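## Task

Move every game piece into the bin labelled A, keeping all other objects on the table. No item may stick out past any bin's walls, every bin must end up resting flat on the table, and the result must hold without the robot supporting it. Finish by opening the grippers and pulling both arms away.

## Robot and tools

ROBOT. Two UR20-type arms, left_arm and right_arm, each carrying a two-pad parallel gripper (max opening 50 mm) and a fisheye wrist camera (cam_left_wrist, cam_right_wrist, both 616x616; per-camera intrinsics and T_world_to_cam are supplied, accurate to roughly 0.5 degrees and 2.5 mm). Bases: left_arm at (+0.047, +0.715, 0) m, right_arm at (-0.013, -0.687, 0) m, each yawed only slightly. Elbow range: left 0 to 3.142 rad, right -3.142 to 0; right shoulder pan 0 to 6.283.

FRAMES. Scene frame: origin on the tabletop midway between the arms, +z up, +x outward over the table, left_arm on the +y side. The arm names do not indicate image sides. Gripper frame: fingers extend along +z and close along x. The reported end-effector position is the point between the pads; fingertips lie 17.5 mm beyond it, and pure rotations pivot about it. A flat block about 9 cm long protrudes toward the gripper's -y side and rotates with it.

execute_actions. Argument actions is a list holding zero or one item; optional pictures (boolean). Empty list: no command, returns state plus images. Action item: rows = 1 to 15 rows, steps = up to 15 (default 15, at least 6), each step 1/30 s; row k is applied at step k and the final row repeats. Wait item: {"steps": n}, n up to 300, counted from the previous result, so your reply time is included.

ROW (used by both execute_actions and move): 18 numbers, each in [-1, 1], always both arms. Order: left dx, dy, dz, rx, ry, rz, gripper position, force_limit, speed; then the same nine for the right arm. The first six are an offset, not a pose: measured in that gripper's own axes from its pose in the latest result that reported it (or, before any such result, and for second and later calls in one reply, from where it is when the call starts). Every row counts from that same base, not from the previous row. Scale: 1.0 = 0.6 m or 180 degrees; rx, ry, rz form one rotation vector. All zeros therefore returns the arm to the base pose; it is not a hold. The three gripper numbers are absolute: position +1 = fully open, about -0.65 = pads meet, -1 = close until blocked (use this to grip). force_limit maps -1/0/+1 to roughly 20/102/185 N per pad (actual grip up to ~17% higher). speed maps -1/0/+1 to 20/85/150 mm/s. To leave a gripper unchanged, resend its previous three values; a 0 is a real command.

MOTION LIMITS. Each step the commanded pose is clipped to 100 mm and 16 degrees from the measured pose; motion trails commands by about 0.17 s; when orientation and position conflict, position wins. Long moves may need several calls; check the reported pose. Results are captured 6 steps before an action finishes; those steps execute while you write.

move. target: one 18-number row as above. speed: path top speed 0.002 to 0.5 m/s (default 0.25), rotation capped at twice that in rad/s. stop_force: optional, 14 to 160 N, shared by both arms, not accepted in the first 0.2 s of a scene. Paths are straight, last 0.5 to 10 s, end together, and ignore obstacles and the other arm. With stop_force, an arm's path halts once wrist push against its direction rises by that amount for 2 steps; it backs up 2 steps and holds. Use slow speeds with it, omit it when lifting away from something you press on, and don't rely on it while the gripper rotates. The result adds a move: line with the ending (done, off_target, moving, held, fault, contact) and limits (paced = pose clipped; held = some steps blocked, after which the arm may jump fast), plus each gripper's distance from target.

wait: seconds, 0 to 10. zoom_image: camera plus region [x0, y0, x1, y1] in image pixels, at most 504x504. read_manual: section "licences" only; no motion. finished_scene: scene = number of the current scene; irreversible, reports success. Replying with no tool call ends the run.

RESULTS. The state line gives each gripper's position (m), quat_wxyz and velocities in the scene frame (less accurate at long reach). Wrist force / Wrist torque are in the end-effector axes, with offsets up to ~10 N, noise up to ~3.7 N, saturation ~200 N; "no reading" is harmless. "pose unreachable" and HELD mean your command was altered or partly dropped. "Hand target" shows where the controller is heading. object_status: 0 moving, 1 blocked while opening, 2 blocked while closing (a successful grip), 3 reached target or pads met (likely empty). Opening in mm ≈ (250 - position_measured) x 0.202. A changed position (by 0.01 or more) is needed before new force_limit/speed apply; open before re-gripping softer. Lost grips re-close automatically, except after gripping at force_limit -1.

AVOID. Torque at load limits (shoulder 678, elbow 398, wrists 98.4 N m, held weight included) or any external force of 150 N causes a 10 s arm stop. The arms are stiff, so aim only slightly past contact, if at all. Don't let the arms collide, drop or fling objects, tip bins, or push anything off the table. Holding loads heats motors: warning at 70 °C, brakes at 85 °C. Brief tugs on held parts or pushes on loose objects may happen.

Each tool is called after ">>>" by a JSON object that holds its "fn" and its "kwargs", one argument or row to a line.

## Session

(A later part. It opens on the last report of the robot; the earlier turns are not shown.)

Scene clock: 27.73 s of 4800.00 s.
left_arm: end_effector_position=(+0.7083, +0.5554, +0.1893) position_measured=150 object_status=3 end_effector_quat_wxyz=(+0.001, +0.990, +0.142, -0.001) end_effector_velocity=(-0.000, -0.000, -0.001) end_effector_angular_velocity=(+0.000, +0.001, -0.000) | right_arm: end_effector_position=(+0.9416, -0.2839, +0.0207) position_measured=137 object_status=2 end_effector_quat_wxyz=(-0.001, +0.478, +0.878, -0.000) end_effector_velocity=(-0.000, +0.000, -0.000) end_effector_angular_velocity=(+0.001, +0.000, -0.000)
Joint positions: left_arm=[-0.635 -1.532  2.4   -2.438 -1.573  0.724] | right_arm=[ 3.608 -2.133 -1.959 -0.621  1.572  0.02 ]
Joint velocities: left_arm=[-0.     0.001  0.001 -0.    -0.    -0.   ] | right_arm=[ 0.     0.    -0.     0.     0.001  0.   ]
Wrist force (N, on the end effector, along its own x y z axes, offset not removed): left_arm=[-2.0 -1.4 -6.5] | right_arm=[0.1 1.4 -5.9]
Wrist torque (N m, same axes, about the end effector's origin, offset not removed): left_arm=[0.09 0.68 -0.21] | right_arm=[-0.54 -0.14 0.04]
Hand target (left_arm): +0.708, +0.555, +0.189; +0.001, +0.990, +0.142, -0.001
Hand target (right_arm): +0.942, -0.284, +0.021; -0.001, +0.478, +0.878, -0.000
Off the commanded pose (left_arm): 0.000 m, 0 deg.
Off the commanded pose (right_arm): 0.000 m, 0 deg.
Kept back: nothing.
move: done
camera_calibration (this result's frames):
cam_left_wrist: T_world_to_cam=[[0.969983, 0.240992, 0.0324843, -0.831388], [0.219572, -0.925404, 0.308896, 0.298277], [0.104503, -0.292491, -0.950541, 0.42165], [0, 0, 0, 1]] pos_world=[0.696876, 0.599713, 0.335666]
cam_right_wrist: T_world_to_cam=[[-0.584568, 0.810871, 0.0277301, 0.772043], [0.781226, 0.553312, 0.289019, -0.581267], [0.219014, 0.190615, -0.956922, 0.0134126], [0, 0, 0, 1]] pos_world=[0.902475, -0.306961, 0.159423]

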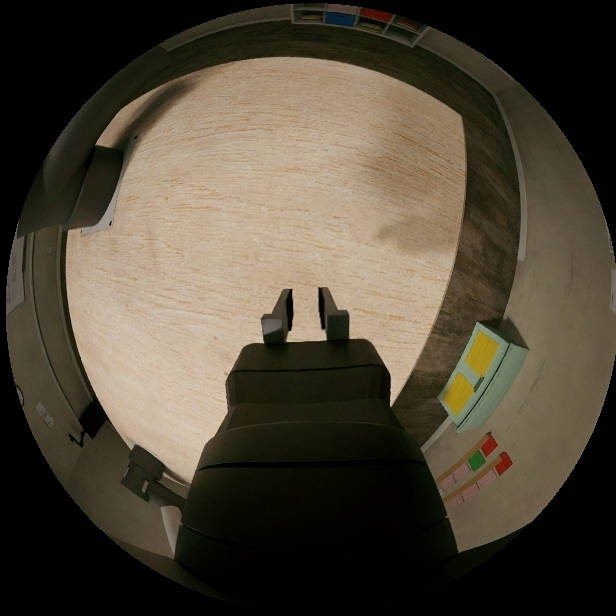

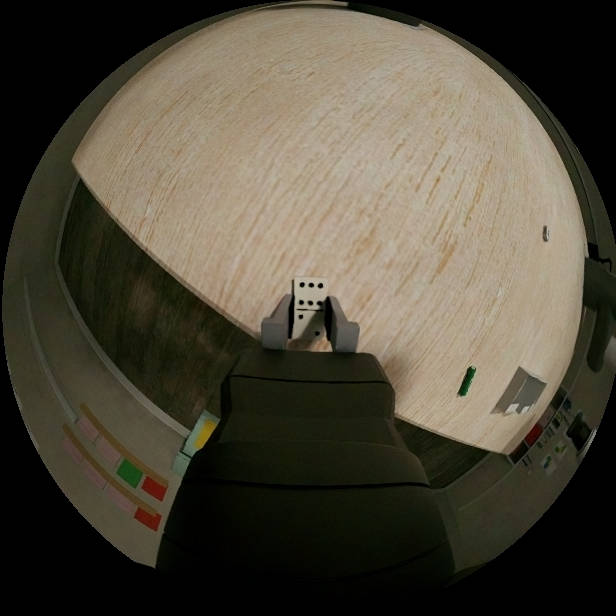

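>>> {"fn": "execute_actions", "kwargs": {
  "actions": []
}}

Scene clock: 28.60 s of 4800.00 s.
left_arm: end_effector_position=(+0.7083, +0.5554, +0.1893) position_measured=150 object_status=3 end_effector_quat_wxyz=(+0.001, +0.990, +0.142, -0.001) end_effector_velocity=(+0.000, +0.001, -0.000) end_effector_angular_velocity=(-0.000, +0.001, -0.001) | right_arm: end_effector_position=(+0.9416, -0.2839, +0.0207) position_measured=137 object_status=2 end_effector_quat_wxyz=(-0.001, +0.478, +0.878, -0.000) end_effector_velocity=(+0.000, -0.000, -0.000) end_effector_angular_velocity=(-0.001, +0.000, -0.000)
Joint positions: left_arm=[-0.635 -1.532  2.4   -2.438 -1.573  0.724] | right_arm=[ 3.608 -2.133 -1.959 -0.621  1.572  0.02 ]
Joint velocities: left_arm=[ 0.001  0.     0.     0.    -0.     0.002] | right_arm=[ 0. -0.  0. -0. -0.  0.]
Wrist force (N, on the end effector, along its own x y z axes, offset not removed): left_arm=[-2.1 -0.9 -4.3] | right_arm=[1.9 8.5 -10.4]
Wrist torque (N m, same axes, about the end effector's origin, offset not removed): left_arm=[0.24 0.58 -0.21] | right_arm=[0.84 -0.58 0.07]
Hand target (left_arm): +0.708, +0.555, +0.189; +0.001, +0.990, +0.142, -0.001
Hand target (right_arm): +0.942, -0.284, +0.021; -0.001, +0.478, +0.878, -0.000
Off the commanded pose (left_arm): 0.000 m, 0 deg.
Off the commanded pose (right_arm): 0.000 m, 0 deg.
Kept back: nothing.
Steps of this call (steps 1 to 26: nothing new was sent). Readings (end_effector_position | what the end effector reports):
1: left_arm (+0.7083, +0.5554, +0.1893) | right_arm (+0.9416, -0.2839, +0.0207) | left_arm position_measured=150 object_status=3 | right_arm position_measured=137 object_status=2
2: left_arm (+0.7083, +0.5554, +0.1893) | right_arm (+0.9416, -0.2839, +0.0207) | left_arm position_measured=150 object_status=3 | right_arm position_measured=137 object_status=2
4: left_arm (+0.7083, +0.5554, +0.1893) | right_arm (+0.9416, -0.2839, +0.0207) | left_arm position_measured=150 object_status=3 | right_arm position_measured=137 object_status=2
8: left_arm (+0.7083, +0.5554, +0.1893) | right_arm (+0.9416, -0.2839, +0.0207) | left_arm position_measured=150 object_status=3 | right_arm position_measured=137 object_status=2
26: the state above
camera_calibration (this result's frames):
cam_left_wrist: T_world_to_cam=[[0.969983, 0.240992, 0.0324841, -0.831388], [0.219572, -0.925404, 0.308896, 0.298277], [0.104502, -0.292491, -0.950541, 0.42165], [0, 0, 0, 1]] pos_world=[0.696876, 0.599713, 0.335666]
cam_right_wrist: T_world_to_cam=[[-0.584566, 0.810872, 0.0277323, 0.772041], [0.781243, 0.553324, 0.288949, -0.581252], [0.218956, 0.190576, -0.956943, 0.0134544], [0, 0, 0, 1]] pos_world=[0.902462, -0.30697, 0.159417]

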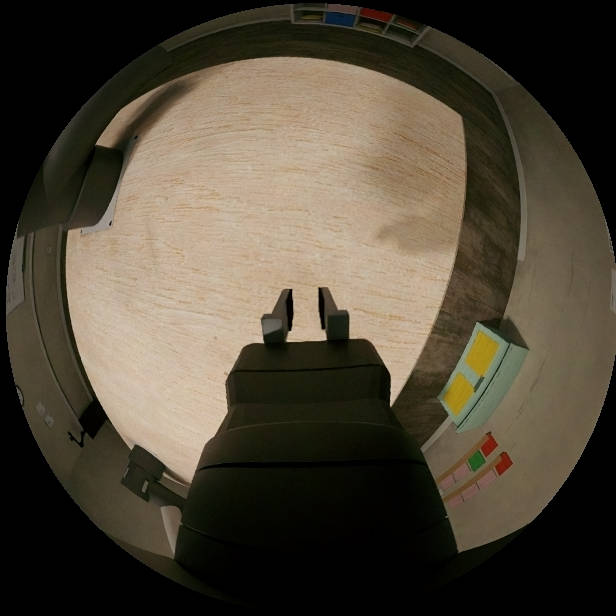

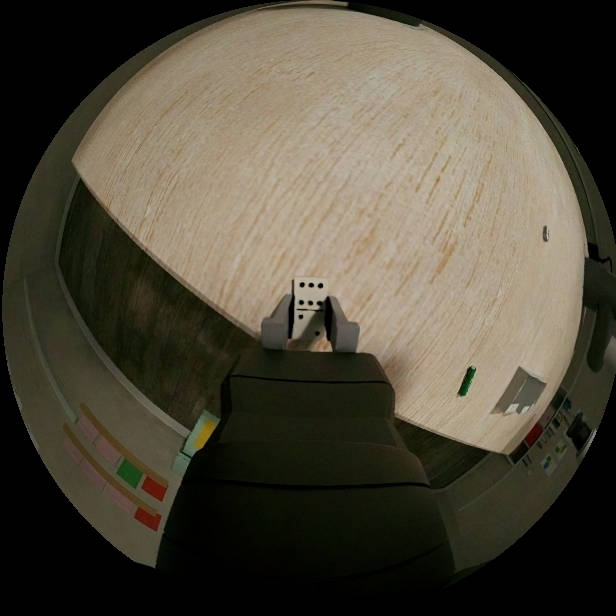

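>>> {"fn": "move", "kwargs": {
  "target": [0,0,0,0,0,0,0.02,-0.6,-0.3, 0,0,-0.1,0,0,0,-1,-0.6,0.3],
  "speed": 0.25
}}

>>> {"fn": "move", "kwargs": {
  "target": [0,0,0,0,0,0,0.02,-0.6,-0.3, 0.792,0.257,-0.010,0,0,-0.408,-1,-0.6,0.3],
  "speed": 0.4
}}

>>> {"fn": "zoom_image", "kwargs": {
  "camera": "cam_right_wrist",
  "region": [230,210,390,360]
}}

Scene clock: 31.50 s of 4800.00 s.
left_arm: end_effector_position=(+0.7083, +0.5554, +0.1893) position_measured=150 object_status=3 end_effector_quat_wxyz=(+0.001, +0.990, +0.142, -0.001) end_effector_velocity=(-0.000, -0.001, -0.000) end_effector_angular_velocity=(-0.001, +0.001, -0.001) | right_arm: end_effector_position=(+0.9415, -0.2840, +0.0805) position_measured=137 object_status=2 end_effector_quat_wxyz=(-0.001, +0.478, +0.878, -0.000) end_effector_velocity=(+0.001, +0.000, +0.002) end_effector_angular_velocity=(+0.000, -0.000, +0.000)
Joint positions: left_arm=[-0.635 -1.532  2.4   -2.438 -1.573  0.724] | right_arm=[ 3.608 -2.073 -1.942 -0.698  1.572  0.02 ]
Joint velocities: left_arm=[-0.001  0.    -0.    -0.    -0.001 -0.   ] | right_arm=[-0.     0.001  0.001 -0.002 -0.    -0.001]
Wrist force (N, on the end effector, along its own x y z axes, offset not removed): left_arm=[-0.1 -2.1 -4.1] | right_arm=[-1.4 1.3 -9.4]
Wrist torque (N m, same axes, about the end effector's origin, offset not removed): left_arm=[-0.03 0.24 -0.24] | right_arm=[-0.59 0.22 0.20]
Hand target (left_arm): +0.708, +0.555, +0.189; +0.001, +0.990, +0.142, -0.001
Hand target (right_arm): +0.942, -0.284, +0.081; -0.001, +0.478, +0.878, -0.000
Off the commanded pose (left_arm): 0.000 m, 0 deg.
Off the commanded pose (right_arm): 0.000 m, 0 deg.
Kept back: nothing.
move: done
camera_calibration (this result's frames):
cam_left_wrist: T_world_to_cam=[[0.969983, 0.240992, 0.0324841, -0.831388], [0.219572, -0.925404, 0.308896, 0.298277], [0.104502, -0.292491, -0.950541, 0.42165], [0, 0, 0, 1]] pos_world=[0.696876, 0.599713, 0.335666]
cam_right_wrist: T_world_to_cam=[[-0.58457, 0.810869, 0.027732, 0.770444], [0.781238, 0.553326, 0.28896, -0.598437], [0.218964, 0.190583, -0.956939, 0.0707067], [0, 0, 0, 1]] pos_world=[0.902418, -0.307074, 0.21922]

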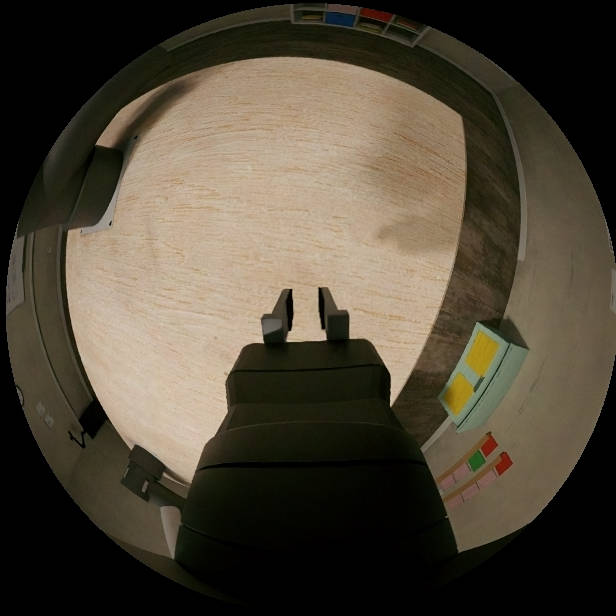

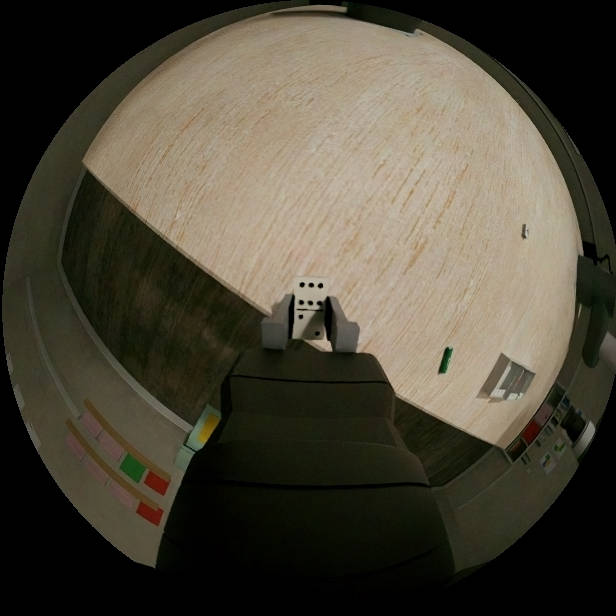

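Scene clock: 33.70 s of 4800.00 s.
left_arm: end_effector_position=(+0.7083, +0.5554, +0.1893) position_measured=150 object_status=3 end_effector_quat_wxyz=(+0.001, +0.990, +0.142, -0.001) end_effector_velocity=(-0.000, -0.001, +0.000) end_effector_angular_velocity=(+0.000, -0.001, -0.001) | right_arm: end_effector_position=(+0.8132, +0.1982, +0.0875) position_measured=137 object_status=2 end_effector_quat_wxyz=(-0.000, -0.142, +0.990, -0.000) end_effector_velocity=(-0.000, +0.001, -0.000) end_effector_angular_velocity=(-0.000, +0.000, +0.003)
Joint positions: left_arm=[-0.635 -1.532  2.4   -2.438 -1.573  0.724] | right_arm=[ 4.016 -2.204 -1.677 -0.831  1.571 -0.853]
Joint velocities: left_arm=[-0.001 -0.001 -0.     0.     0.    -0.   ] | right_arm=[ 0.001 -0.001  0.002 -0.001  0.    -0.003]
Wrist force (N, on the end effector, along its own x y z axes, offset not removed): left_arm=[-1.8 -0.4 -5.1] | right_arm=[4.5 2.3 -8.3]
Wrist torque (N m, same axes, about the end effector's origin, offset not removed): left_arm=[0.29 0.55 -0.17] | right_arm=[-0.68 -0.77 -0.07]
Hand target (left_arm): +0.708, +0.555, +0.189; +0.001, +0.990, +0.142, -0.001
Hand target (right_arm): +0.813, +0.198, +0.088; -0.000, -0.142, +0.990, -0.000
Off the commanded pose (left_arm): 0.000 m, 0 deg.
Off the commanded pose (right_arm): 0.001 m, 0 deg.
Kept back: nothing.
move: done
camera_calibration (this result's frames):
cam_left_wrist: T_world_to_cam=[[0.969983, 0.240992, 0.0324842, -0.831388], [0.219572, -0.925404, 0.308896, 0.298277], [0.104503, -0.292491, -0.950541, 0.42165], [0, 0, 0, 1]] pos_world=[0.696876, 0.599713, 0.335666]
cam_right_wrist: T_world_to_cam=[[-0.943987, -0.328884, 0.0268927, 0.822506], [-0.307548, 0.90642, 0.289511, 0.0483612], [-0.119591, 0.265024, -0.956797, 0.27419], [0, 0, 0, 1]] pos_world=[0.824099, 0.154006, 0.226224]

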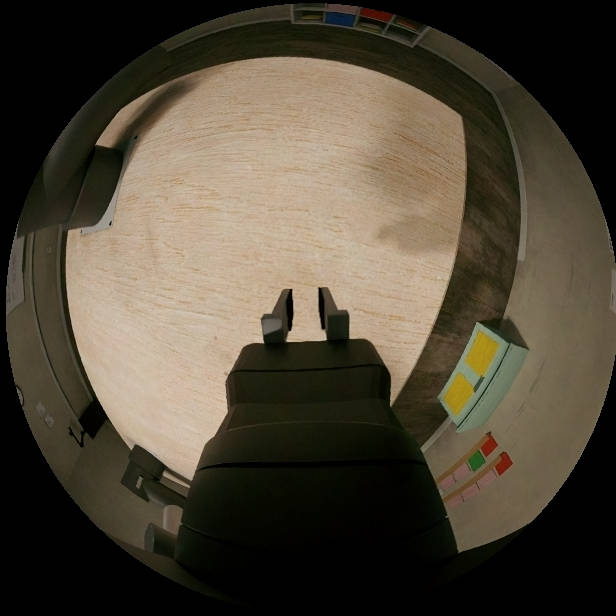

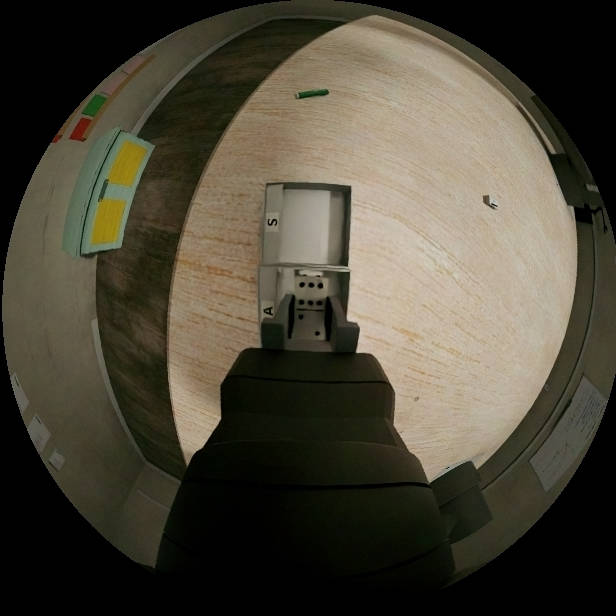

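Region (230, 210, 390, 360) of cam_right_wrist's 616x616 image, scaled by 3.150, with more detail than that image has; it fills the top 472 rows of this view, and the rest is white.

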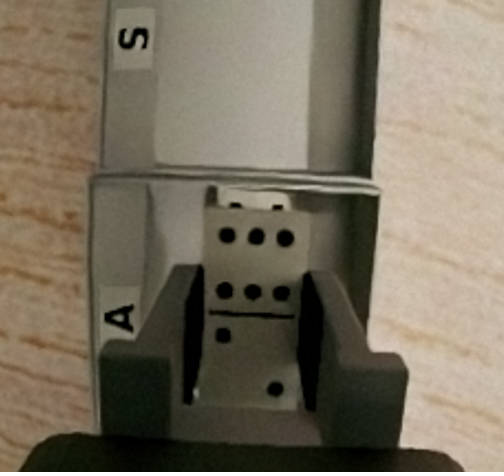

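>>> {"fn": "move", "kwargs": {
  "target": [0,0,0,0,0,0,0.02,-0.6,-0.3, 0.0007,0.0012,0.058,0,0,0,-1,-0.6,0.3],
  "speed": 0.1,
  "stop_force": 20
}}

>>> {"fn": "zoom_image", "kwargs": {
  "camera": "cam_right_wrist",
  "region": [230,210,390,360]
}}

Scene clock: 34.90 s of 4800.00 s.
left_arm: end_effector_position=(+0.7083, +0.5554, +0.1893) position_measured=150 object_status=3 end_effector_quat_wxyz=(+0.001, +0.990, +0.142, -0.001) end_effector_velocity=(-0.001, +0.000, -0.001) end_effector_angular_velocity=(+0.001, +0.000, -0.003) | right_arm: end_effector_position=(+0.8126, +0.1988, +0.0528) position_measured=137 object_status=2 end_effector_quat_wxyz=(-0.000, -0.142, +0.990, -0.000) end_effector_velocity=(-0.000, +0.000, -0.001) end_effector_angular_velocity=(+0.001, +0.000, -0.001)
Joint positions: left_arm=[-0.635 -1.532  2.4   -2.438 -1.573  0.724] | right_arm=[ 4.016 -2.232 -1.687 -0.793  1.571 -0.853]
Joint velocities: left_arm=[-0.001  0.     0.001 -0.     0.     0.002] | right_arm=[ 0.    -0.001 -0.     0.002  0.     0.001]
Wrist force (N, on the end effector, along its own x y z axes, offset not removed): left_arm=[-0.9 -0.8 -4.6] | right_arm=[-2.9 2.3 -11.8]
Wrist torque (N m, same axes, about the end effector's origin, offset not removed): left_arm=[0.25 0.36 -0.17] | right_arm=[-0.33 0.64 0.21]
Hand target (left_arm): +0.708, +0.555, +0.189; +0.001, +0.990, +0.142, -0.001
Hand target (right_arm): +0.813, +0.199, +0.053; -0.000, -0.142, +0.990, -0.000
Off the commanded pose (left_arm): 0.000 m, 0 deg.
Off the commanded pose (right_arm): 0.000 m, 0 deg.
Kept back: nothing.
move: done
camera_calibration (this result's frames):
cam_left_wrist: T_world_to_cam=[[0.969983, 0.240992, 0.0324842, -0.831388], [0.219572, -0.925403, 0.308896, 0.298277], [0.104502, -0.292491, -0.950541, 0.42165], [0, 0, 0, 1]] pos_world=[0.696876, 0.599713, 0.335666]
cam_right_wrist: T_world_to_cam=[[-0.943986, -0.328886, 0.0269122, 0.82309], [-0.307542, 0.906416, 0.28953, 0.0576249], [-0.119616, 0.265036, -0.956791, 0.240787], [0, 0, 0, 1]] pos_world=[0.823509, 0.154653, 0.191548]

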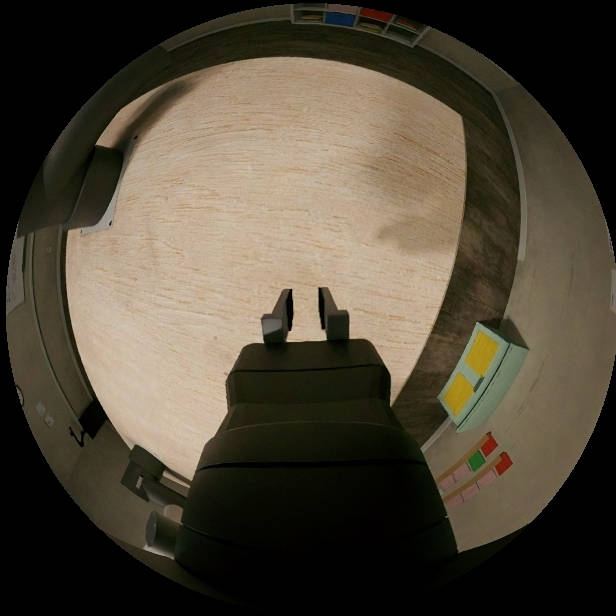

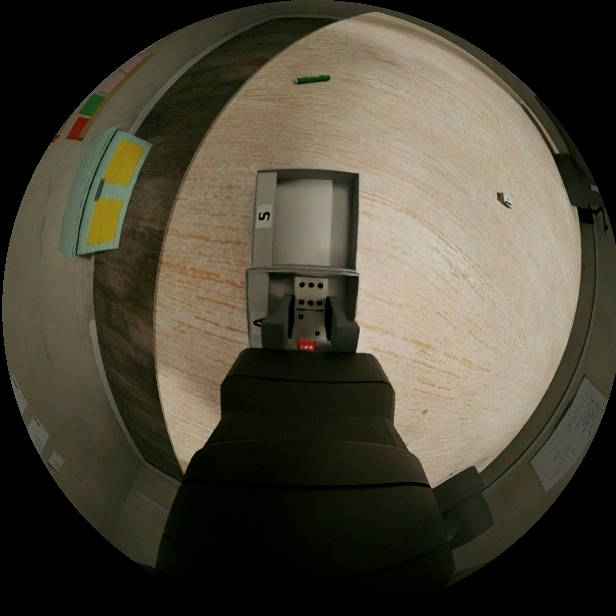

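Region (230, 210, 390, 360) of cam_right_wrist's 616x616 image, scaled by 3.150, with more detail than that image has; it fills the top 472 rows of this view, and the rest is white.

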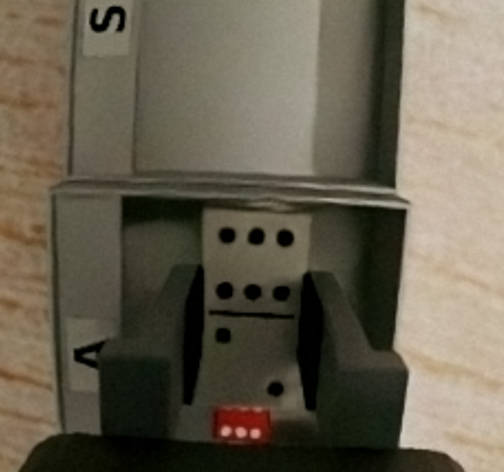

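>>> {"fn": "move", "kwargs": {
  "target": [0,0,0,0,0,0,0.02,-0.6,-0.3, 0,0,0.0283,0,0,0,-1,-0.6,0.3],
  "speed": 0.03,
  "stop_force": 16
}}

>>> {"fn": "zoom_image", "kwargs": {
  "camera": "cam_right_wrist",
  "region": [230,210,390,360]
}}

Scene clock: 36.03 s of 4800.00 s.
left_arm: end_effector_position=(+0.7083, +0.5554, +0.1893) position_measured=150 object_status=3 end_effector_quat_wxyz=(+0.001, +0.990, +0.142, -0.001) end_effector_velocity=(+0.000, -0.001, +0.000) end_effector_angular_velocity=(-0.000, -0.001, -0.003) | right_arm: end_effector_position=(+0.8126, +0.1989, +0.0360) position_measured=137 object_status=2 end_effector_quat_wxyz=(-0.000, -0.142, +0.990, -0.000) end_effector_velocity=(-0.000, -0.000, -0.001) end_effector_angular_velocity=(+0.000, +0.000, -0.000)
Joint positions: left_arm=[-0.635 -1.532  2.4   -2.438 -1.573  0.724] | right_arm=[ 4.017 -2.246 -1.692 -0.775  1.571 -0.853]
Joint velocities: left_arm=[-0.001  0.    -0.    -0.001  0.     0.002] | right_arm=[-0.    -0.001 -0.     0.001  0.     0.   ]
Wrist force (N, on the end effector, along its own x y z axes, offset not removed): left_arm=[-0.8 -1.9 -4.4] | right_arm=[1.3 9.0 -10.2]
Wrist torque (N m, same axes, about the end effector's origin, offset not removed): left_arm=[0.01 0.35 -0.19] | right_arm=[0.97 -0.11 0.15]
Hand target (left_arm): +0.708, +0.555, +0.189; +0.001, +0.990, +0.142, -0.001
Hand target (right_arm): +0.813, +0.199, +0.036; -0.000, -0.142, +0.990, -0.000
Off the commanded pose (left_arm): 0.000 m, 0 deg.
Off the commanded pose (right_arm): 0.000 m, 0 deg.
Kept back: nothing.
move: done
camera_calibration (this result's frames):
cam_left_wrist: T_world_to_cam=[[0.969983, 0.240992, 0.0324842, -0.831388], [0.219572, -0.925403, 0.308896, 0.298277], [0.104503, -0.292491, -0.950541, 0.42165], [0, 0, 0, 1]] pos_world=[0.696876, 0.599713, 0.335666]
cam_right_wrist: T_world_to_cam=[[-0.943986, -0.328886, 0.0269193, 0.823561], [-0.307541, 0.906418, 0.289525, 0.0624783], [-0.119621, 0.265028, -0.956792, 0.224642], [0, 0, 0, 1]] pos_world=[0.823517, 0.15469, 0.174677]

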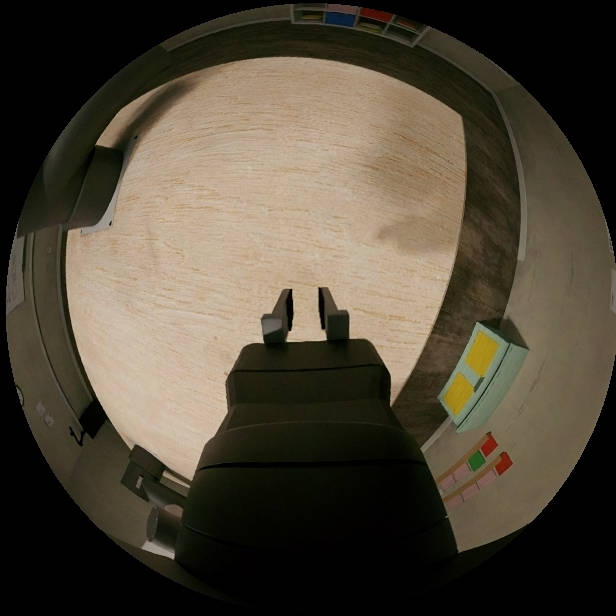

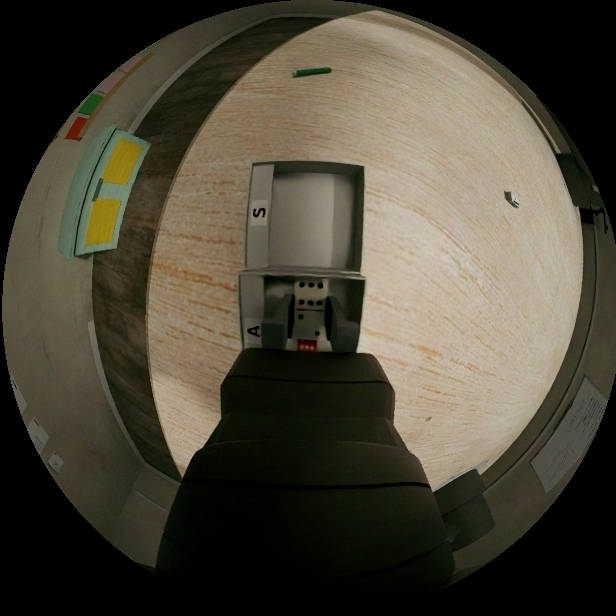

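Region (230, 210, 390, 360) of cam_right_wrist's 616x616 image, scaled by 3.150, with more detail than that image has; it fills the top 472 rows of this view, and the rest is white.

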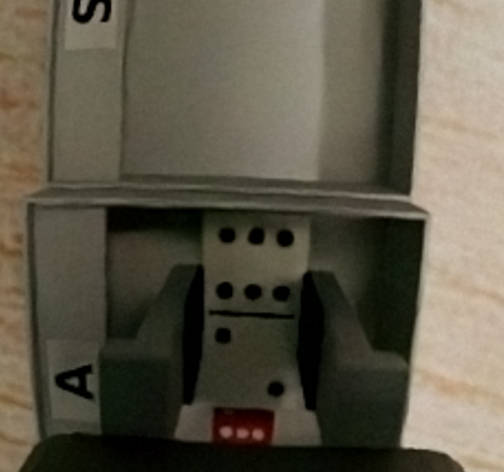

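No contact; ease down a hair more while releasing.

>>> {"fn": "move", "kwargs": {
  "target": [0,0,0,0,0,0,0.02,-0.6,-0.3, 0,0,0.0015,0,0,0,-1,-0.6,0.3],
  "speed": 0.005,
  "stop_force": 14
}}

>>> {"fn": "move", "kwargs": {
  "target": [0,0,0,0,0,0,0.02,-0.6,-0.3, 0,0,0,0,0,0,0.26,-0.6,-0.3]
}}

>>> {"fn": "move", "kwargs": {
  "target": [0,0,0,0,0,0,0.02,-0.6,-0.3, 0,0,-0.16,0,0,0,0.26,-0.6,-0.3],
  "speed": 0.2
}}

>>> {"fn": "move", "kwargs": {
  "target": [0,0,0,0,0,0,0.02,-0.6,-0.3, 0,0.06,-0.12,0,0,0,0.26,-0.6,-0.3],
  "speed": 0.25
}}

>>> {"fn": "zoom_image", "kwargs": {
  "camera": "cam_right_wrist",
  "region": [230,190,390,340]
}}

Scene clock: 37.03 s of 4800.00 s.
left_arm: end_effector_position=(+0.7083, +0.5554, +0.1893) position_measured=150 object_status=3 end_effector_quat_wxyz=(+0.001, +0.990, +0.142, -0.001) end_effector_velocity=(+0.001, +0.000, +0.000) end_effector_angular_velocity=(+0.000, -0.000, +0.002) | right_arm: end_effector_position=(+0.8126, +0.1989, +0.0351) position_measured=137 object_status=2 end_effector_quat_wxyz=(-0.000, -0.142, +0.990, -0.000) end_effector_velocity=(-0.000, -0.000, -0.000) end_effector_angular_velocity=(-0.001, +0.001, +0.000)
Joint positions: left_arm=[-0.635 -1.532  2.4   -2.438 -1.573  0.724] | right_arm=[ 4.017 -2.247 -1.692 -0.774  1.571 -0.853]
Joint velocities: left_arm=[ 0.001  0.    -0.001  0.     0.    -0.001] | right_arm=[-0. -0. -0. -0.  0. -0.]
Wrist force (N, on the end effector, along its own x y z axes, offset not removed): left_arm=[1.1 -1.6 -5.6] | right_arm=[3.7 -2.0 -6.4]
Wrist torque (N m, same axes, about the end effector's origin, offset not removed): left_arm=[0.07 -0.13 -0.22] | right_arm=[-1.18 -0.72 0.01]
Hand target (left_arm): +0.708, +0.555, +0.189; +0.001, +0.990, +0.142, -0.001
Hand target (right_arm): +0.813, +0.199, +0.035; -0.000, -0.142, +0.990, -0.000
Off the commanded pose (left_arm): 0.000 m, 0 deg.
Off the commanded pose (right_arm): 0.000 m, 0 deg.
Kept back: nothing.
move: done
camera_calibration (this result's frames):
cam_left_wrist: T_world_to_cam=[[0.969983, 0.240992, 0.032484, -0.831388], [0.219572, -0.925404, 0.308896, 0.298277], [0.104502, -0.292491, -0.950541, 0.42165], [0, 0, 0, 1]] pos_world=[0.696876, 0.599713, 0.335666]
cam_right_wrist: T_world_to_cam=[[-0.943986, -0.328886, 0.0269204, 0.823586], [-0.307541, 0.906418, 0.289524, 0.0627318], [-0.119622, 0.265027, -0.956792, 0.223801], [0, 0, 0, 1]] pos_world=[0.823517, 0.154691, 0.173798]

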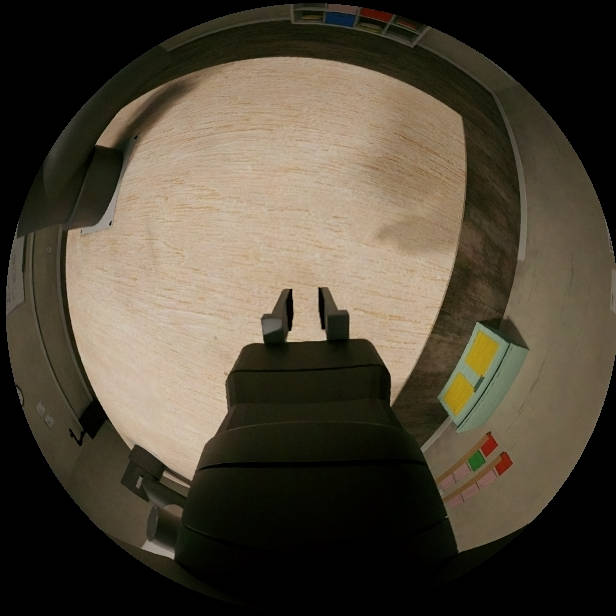

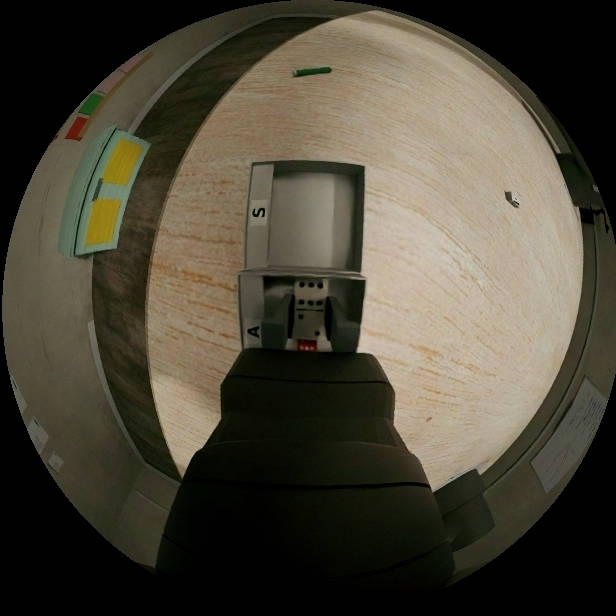

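Scene clock: 37.53 s of 4800.00 s.
left_arm: end_effector_position=(+0.7083, +0.5554, +0.1893) position_measured=150 object_status=3 end_effector_quat_wxyz=(+0.001, +0.990, +0.142, -0.001) end_effector_velocity=(-0.000, +0.001, +0.001) end_effector_angular_velocity=(-0.001, -0.000, +0.001) | right_arm: end_effector_position=(+0.8126, +0.1989, +0.0351) position_measured=113 object_status=3 end_effector_quat_wxyz=(-0.000, -0.142, +0.990, -0.000) end_effector_velocity=(-0.000, +0.001, +0.000) end_effector_angular_velocity=(+0.001, +0.001, -0.000)
Joint positions: left_arm=[-0.635 -1.532  2.4   -2.438 -1.573  0.724] | right_arm=[ 4.017 -2.247 -1.692 -0.774  1.571 -0.853]
Joint velocities: left_arm=[ 0.001 -0.001  0.     0.    -0.001 -0.   ] | right_arm=[0.    0.    0.    0.    0.002 0.   ]
Wrist force (N, on the end effector, along its own x y z axes, offset not removed): left_arm=[0.0 -0.7 -6.2] | right_arm=[-3.3 0.3 -4.9]
Wrist torque (N m, same axes, about the end effector's origin, offset not removed): left_arm=[0.26 0.16 -0.17] | right_arm=[-0.78 0.77 0.22]
Hand target (left_arm): +0.708, +0.555, +0.189; +0.001, +0.990, +0.142, -0.001
Hand target (right_arm): +0.813, +0.199, +0.035; -0.000, -0.142, +0.990, -0.000
Off the commanded pose (left_arm): 0.000 m, 0 deg.
Off the commanded pose (right_arm): 0.000 m, 0 deg.
Kept back: nothing.
move: done
camera_calibration (this result's frames):
cam_left_wrist: T_world_to_cam=[[0.969983, 0.240992, 0.0324841, -0.831388], [0.219572, -0.925404, 0.308896, 0.298277], [0.104502, -0.292491, -0.950541, 0.42165], [0, 0, 0, 1]] pos_world=[0.696876, 0.599713, 0.335666]
cam_right_wrist: T_world_to_cam=[[-0.943986, -0.328886, 0.02692, 0.823586], [-0.307541, 0.906418, 0.289524, 0.0627344], [-0.119621, 0.265028, -0.956792, 0.223792], [0, 0, 0, 1]] pos_world=[0.823517, 0.154691, 0.173788]

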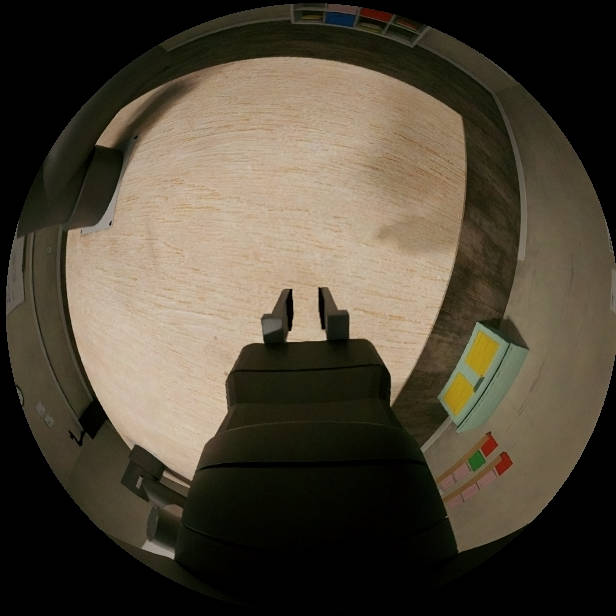

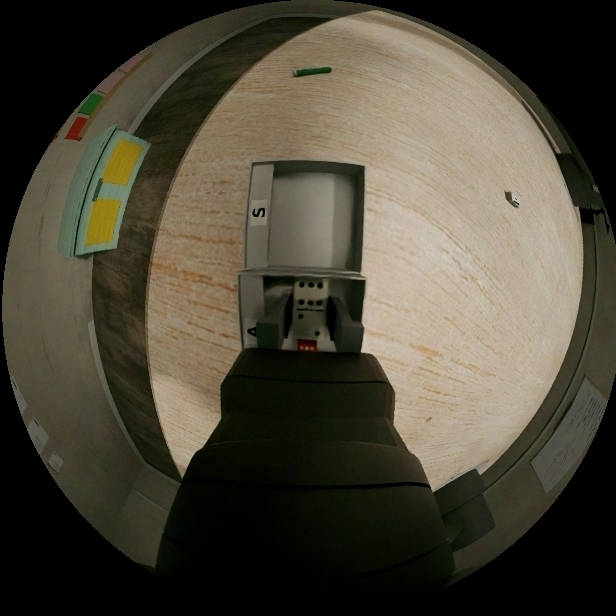

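Scene clock: 38.53 s of 4800.00 s.
left_arm: end_effector_position=(+0.7083, +0.5554, +0.1893) position_measured=150 object_status=3 end_effector_quat_wxyz=(+0.001, +0.990, +0.142, -0.001) end_effector_velocity=(+0.000, +0.002, -0.000) end_effector_angular_velocity=(+0.001, +0.000, +0.001) | right_arm: end_effector_position=(+0.8125, +0.1987, +0.1309) position_measured=113 object_status=3 end_effector_quat_wxyz=(-0.000, -0.142, +0.990, -0.000) end_effector_velocity=(-0.000, -0.000, +0.000) end_effector_angular_velocity=(-0.001, +0.001, -0.000)
Joint positions: left_arm=[-0.635 -1.532  2.4   -2.438 -1.573  0.724] | right_arm=[ 4.016 -2.171 -1.662 -0.88   1.571 -0.853]
Joint velocities: left_arm=[0.002 0.    0.    0.001 0.001 0.001] | right_arm=[-0.     0.     0.    -0.002  0.001 -0.   ]
Wrist force (N, on the end effector, along its own x y z axes, offset not removed): left_arm=[1.1 -1.7 -6.2] | right_arm=[-2.3 7.9 -4.7]
Wrist torque (N m, same axes, about the end effector's origin, offset not removed): left_arm=[0.11 -0.08 -0.26] | right_arm=[0.93 0.72 0.24]
Hand target (left_arm): +0.708, +0.555, +0.189; +0.001, +0.990, +0.142, -0.001
Hand target (right_arm): +0.813, +0.199, +0.131; -0.000, -0.142, +0.990, -0.000
Off the commanded pose (left_arm): 0.000 m, 0 deg.
Off the commanded pose (right_arm): 0.000 m, 0 deg.
Kept back: nothing.
move: done
camera_calibration (this result's frames):
cam_left_wrist: T_world_to_cam=[[0.969983, 0.240992, 0.0324841, -0.831388], [0.219572, -0.925404, 0.308896, 0.298277], [0.104502, -0.292491, -0.950541, 0.42165], [0, 0, 0, 1]] pos_world=[0.696876, 0.599713, 0.335666]
cam_right_wrist: T_world_to_cam=[[-0.943989, -0.328875, 0.0269446, 0.820858], [-0.307526, 0.906429, 0.289505, 0.0351155], [-0.119634, 0.265004, -0.956797, 0.315499], [0, 0, 0, 1]] pos_world=[0.823425, 0.154522, 0.269585]

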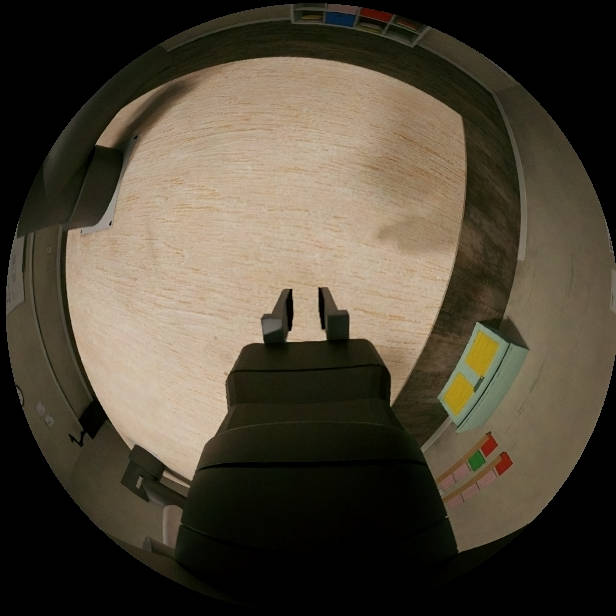

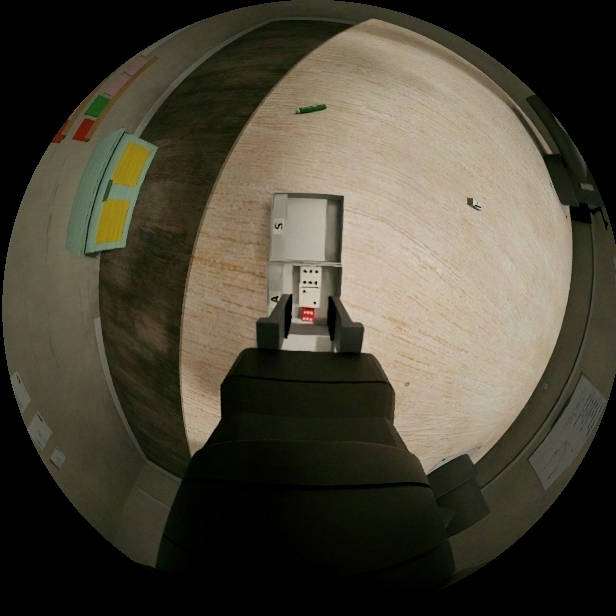

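Scene clock: 39.43 s of 4800.00 s.
left_arm: end_effector_position=(+0.7083, +0.5554, +0.1893) position_measured=150 object_status=3 end_effector_quat_wxyz=(+0.001, +0.990, +0.142, -0.001) end_effector_velocity=(+0.000, +0.000, +0.000) end_effector_angular_velocity=(-0.000, -0.000, +0.002) | right_arm: end_effector_position=(+0.8024, +0.2330, +0.2027) position_measured=113 object_status=3 end_effector_quat_wxyz=(-0.000, -0.142, +0.990, -0.000) end_effector_velocity=(+0.000, +0.001, +0.002) end_effector_angular_velocity=(-0.000, -0.001, -0.000)
Joint positions: left_arm=[-0.635 -1.532  2.4   -2.438 -1.573  0.724] | right_arm=[ 4.038 -2.139 -1.597 -0.977  1.571 -0.831]
Joint velocities: left_arm=[ 0.    -0.     0.    -0.    -0.    -0.002] | right_arm=[ 0.     0.001  0.002 -0.002 -0.001  0.001]
Wrist force (N, on the end effector, along its own x y z axes, offset not removed): left_arm=[1.0 -0.5 -3.5] | right_arm=[-0.8 1.9 -3.6]
Wrist torque (N m, same axes, about the end effector's origin, offset not removed): left_arm=[0.31 -0.06 -0.18] | right_arm=[-0.29 0.62 0.06]
Hand target (left_arm): +0.708, +0.555, +0.189; +0.001, +0.990, +0.142, -0.001
Hand target (right_arm): +0.802, +0.233, +0.203; -0.000, -0.142, +0.990, -0.000
Off the commanded pose (left_arm): 0.000 m, 0 deg.
Off the commanded pose (right_arm): 0.000 m, 0 deg.
Kept back: nothing.
move: done
camera_calibration (this result's frames):
cam_left_wrist: T_world_to_cam=[[0.969983, 0.240992, 0.0324841, -0.831388], [0.219572, -0.925404, 0.308896, 0.298277], [0.104502, -0.292491, -0.950541, 0.42165], [0, 0, 0, 1]] pos_world=[0.696876, 0.599713, 0.335666]
cam_right_wrist: T_world_to_cam=[[-0.943992, -0.328868, 0.026903, 0.820669], [-0.307536, 0.906439, 0.289464, -0.0198912], [-0.119582, 0.264978, -0.956811, 0.373945], [0, 0, 0, 1]] pos_world=[0.813305, 0.188835, 0.341474]

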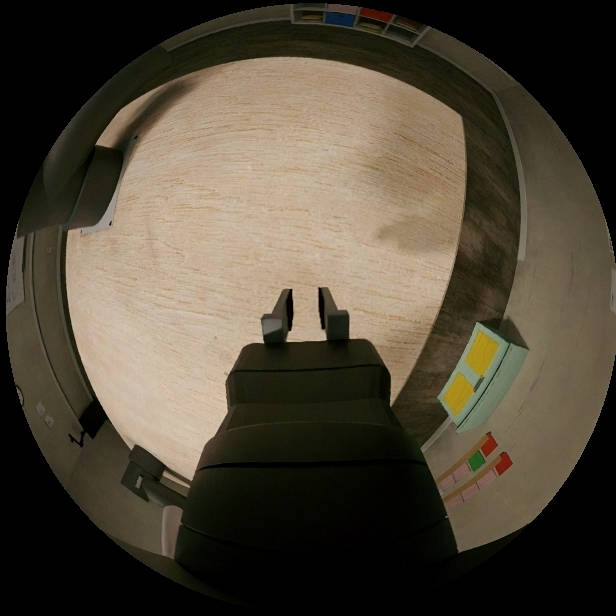

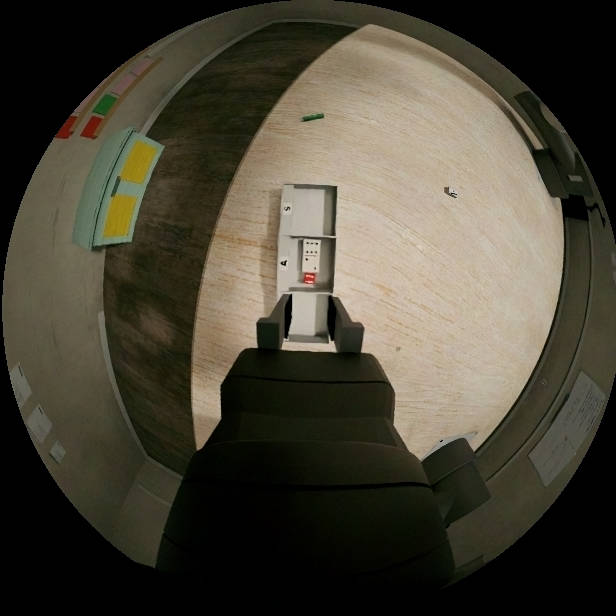

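Region (230, 190, 390, 340) of cam_right_wrist's 616x616 image, scaled by 3.150, with more detail than that image has; it fills the top 472 rows of this view, and the rest is white.

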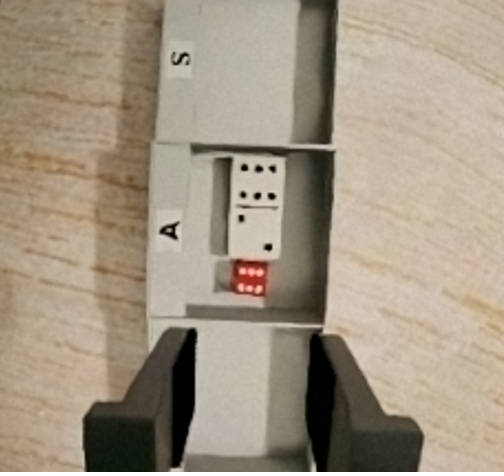

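>>> {"fn": "move", "kwargs": {
  "target": [0,0,0,0,0,0,0.02,-0.6,-0.3, 0.3,-0.6,-0.05,0,0,0,0.26,-0.6,-0.3],
  "speed": 0.4
}}

Scene clock: 41.33 s of 4800.00 s.
left_arm: end_effector_position=(+0.7083, +0.5554, +0.1893) position_measured=150 object_status=3 end_effector_quat_wxyz=(+0.001, +0.990, +0.142, -0.001) end_effector_velocity=(+0.000, -0.000, -0.000) end_effector_angular_velocity=(+0.001, -0.000, -0.002) | right_arm: end_effector_position=(+0.7307, -0.1630, +0.2317) position_measured=113 object_status=3 end_effector_quat_wxyz=(-0.000, -0.142, +0.990, +0.000) end_effector_velocity=(+0.000, -0.002, -0.000) end_effector_angular_velocity=(-0.001, -0.001, -0.000)
Joint positions: left_arm=[-0.635 -1.532  2.4   -2.438 -1.573  0.724] | right_arm=[ 3.874 -1.803 -2.077 -0.832  1.571 -0.996]
Joint velocities: left_arm=[-0.001  0.    -0.     0.     0.001  0.001] | right_arm=[-0.001  0.001 -0.002  0.001 -0.002 -0.001]
Wrist force (N, on the end effector, along its own x y z axes, offset not removed): left_arm=[0.0 -0.8 -4.5] | right_arm=[-0.4 2.6 -6.8]
Wrist torque (N m, same axes, about the end effector's origin, offset not removed): left_arm=[0.23 0.13 -0.23] | right_arm=[-0.18 0.12 0.27]
Hand target (left_arm): +0.708, +0.555, +0.189; +0.001, +0.990, +0.142, -0.001
Hand target (right_arm): +0.731, -0.163, +0.232; -0.000, -0.142, +0.990, +0.000
Off the commanded pose (left_arm): 0.000 m, 0 deg.
Off the commanded pose (right_arm): 0.001 m, 0 deg.
Kept back: nothing.
move: done
camera_calibration (this result's frames):
cam_left_wrist: T_world_to_cam=[[0.969983, 0.240992, 0.0324842, -0.831388], [0.219572, -0.925404, 0.308896, 0.298277], [0.104502, -0.292491, -0.950541, 0.42165], [0, 0, 0, 1]] pos_world=[0.696876, 0.599713, 0.335666]
cam_right_wrist: T_world_to_cam=[[-0.943976, -0.328887, 0.0272471, 0.621896], [-0.307428, 0.906387, 0.289744, 0.308474], [-0.119989, 0.265135, -0.956716, 0.498329], [0, 0, 0, 1]] pos_world=[0.741683, -0.207188, 0.370436]

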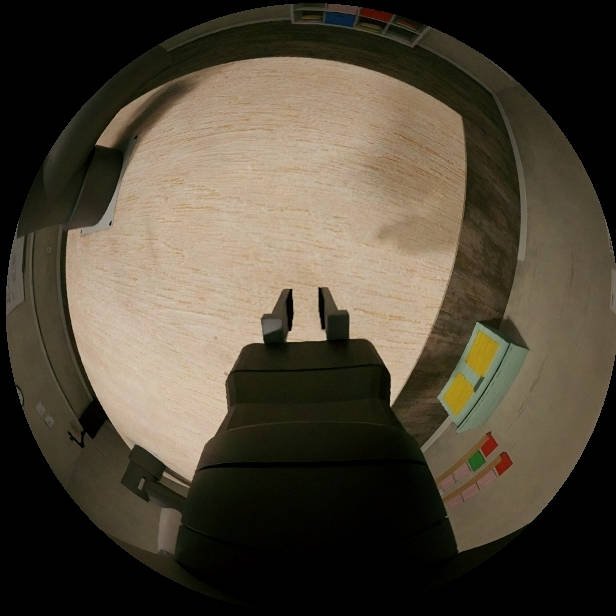

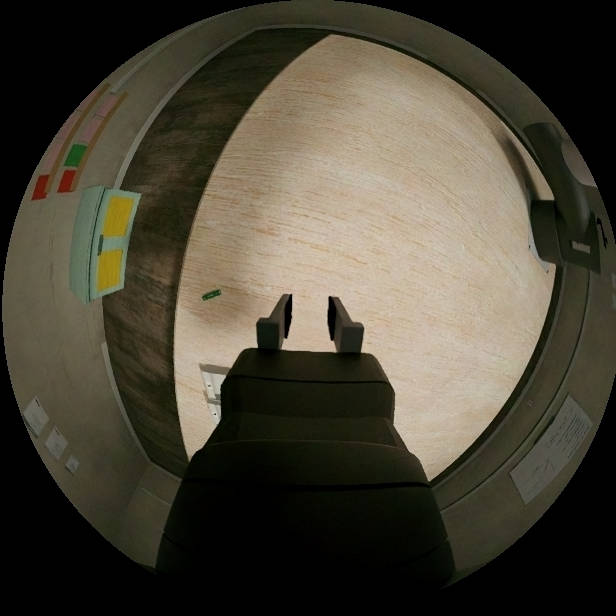

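>>> {"fn": "finished_scene", "kwargs": {
  "scene": 2
}}

The scene is finished: the task was done.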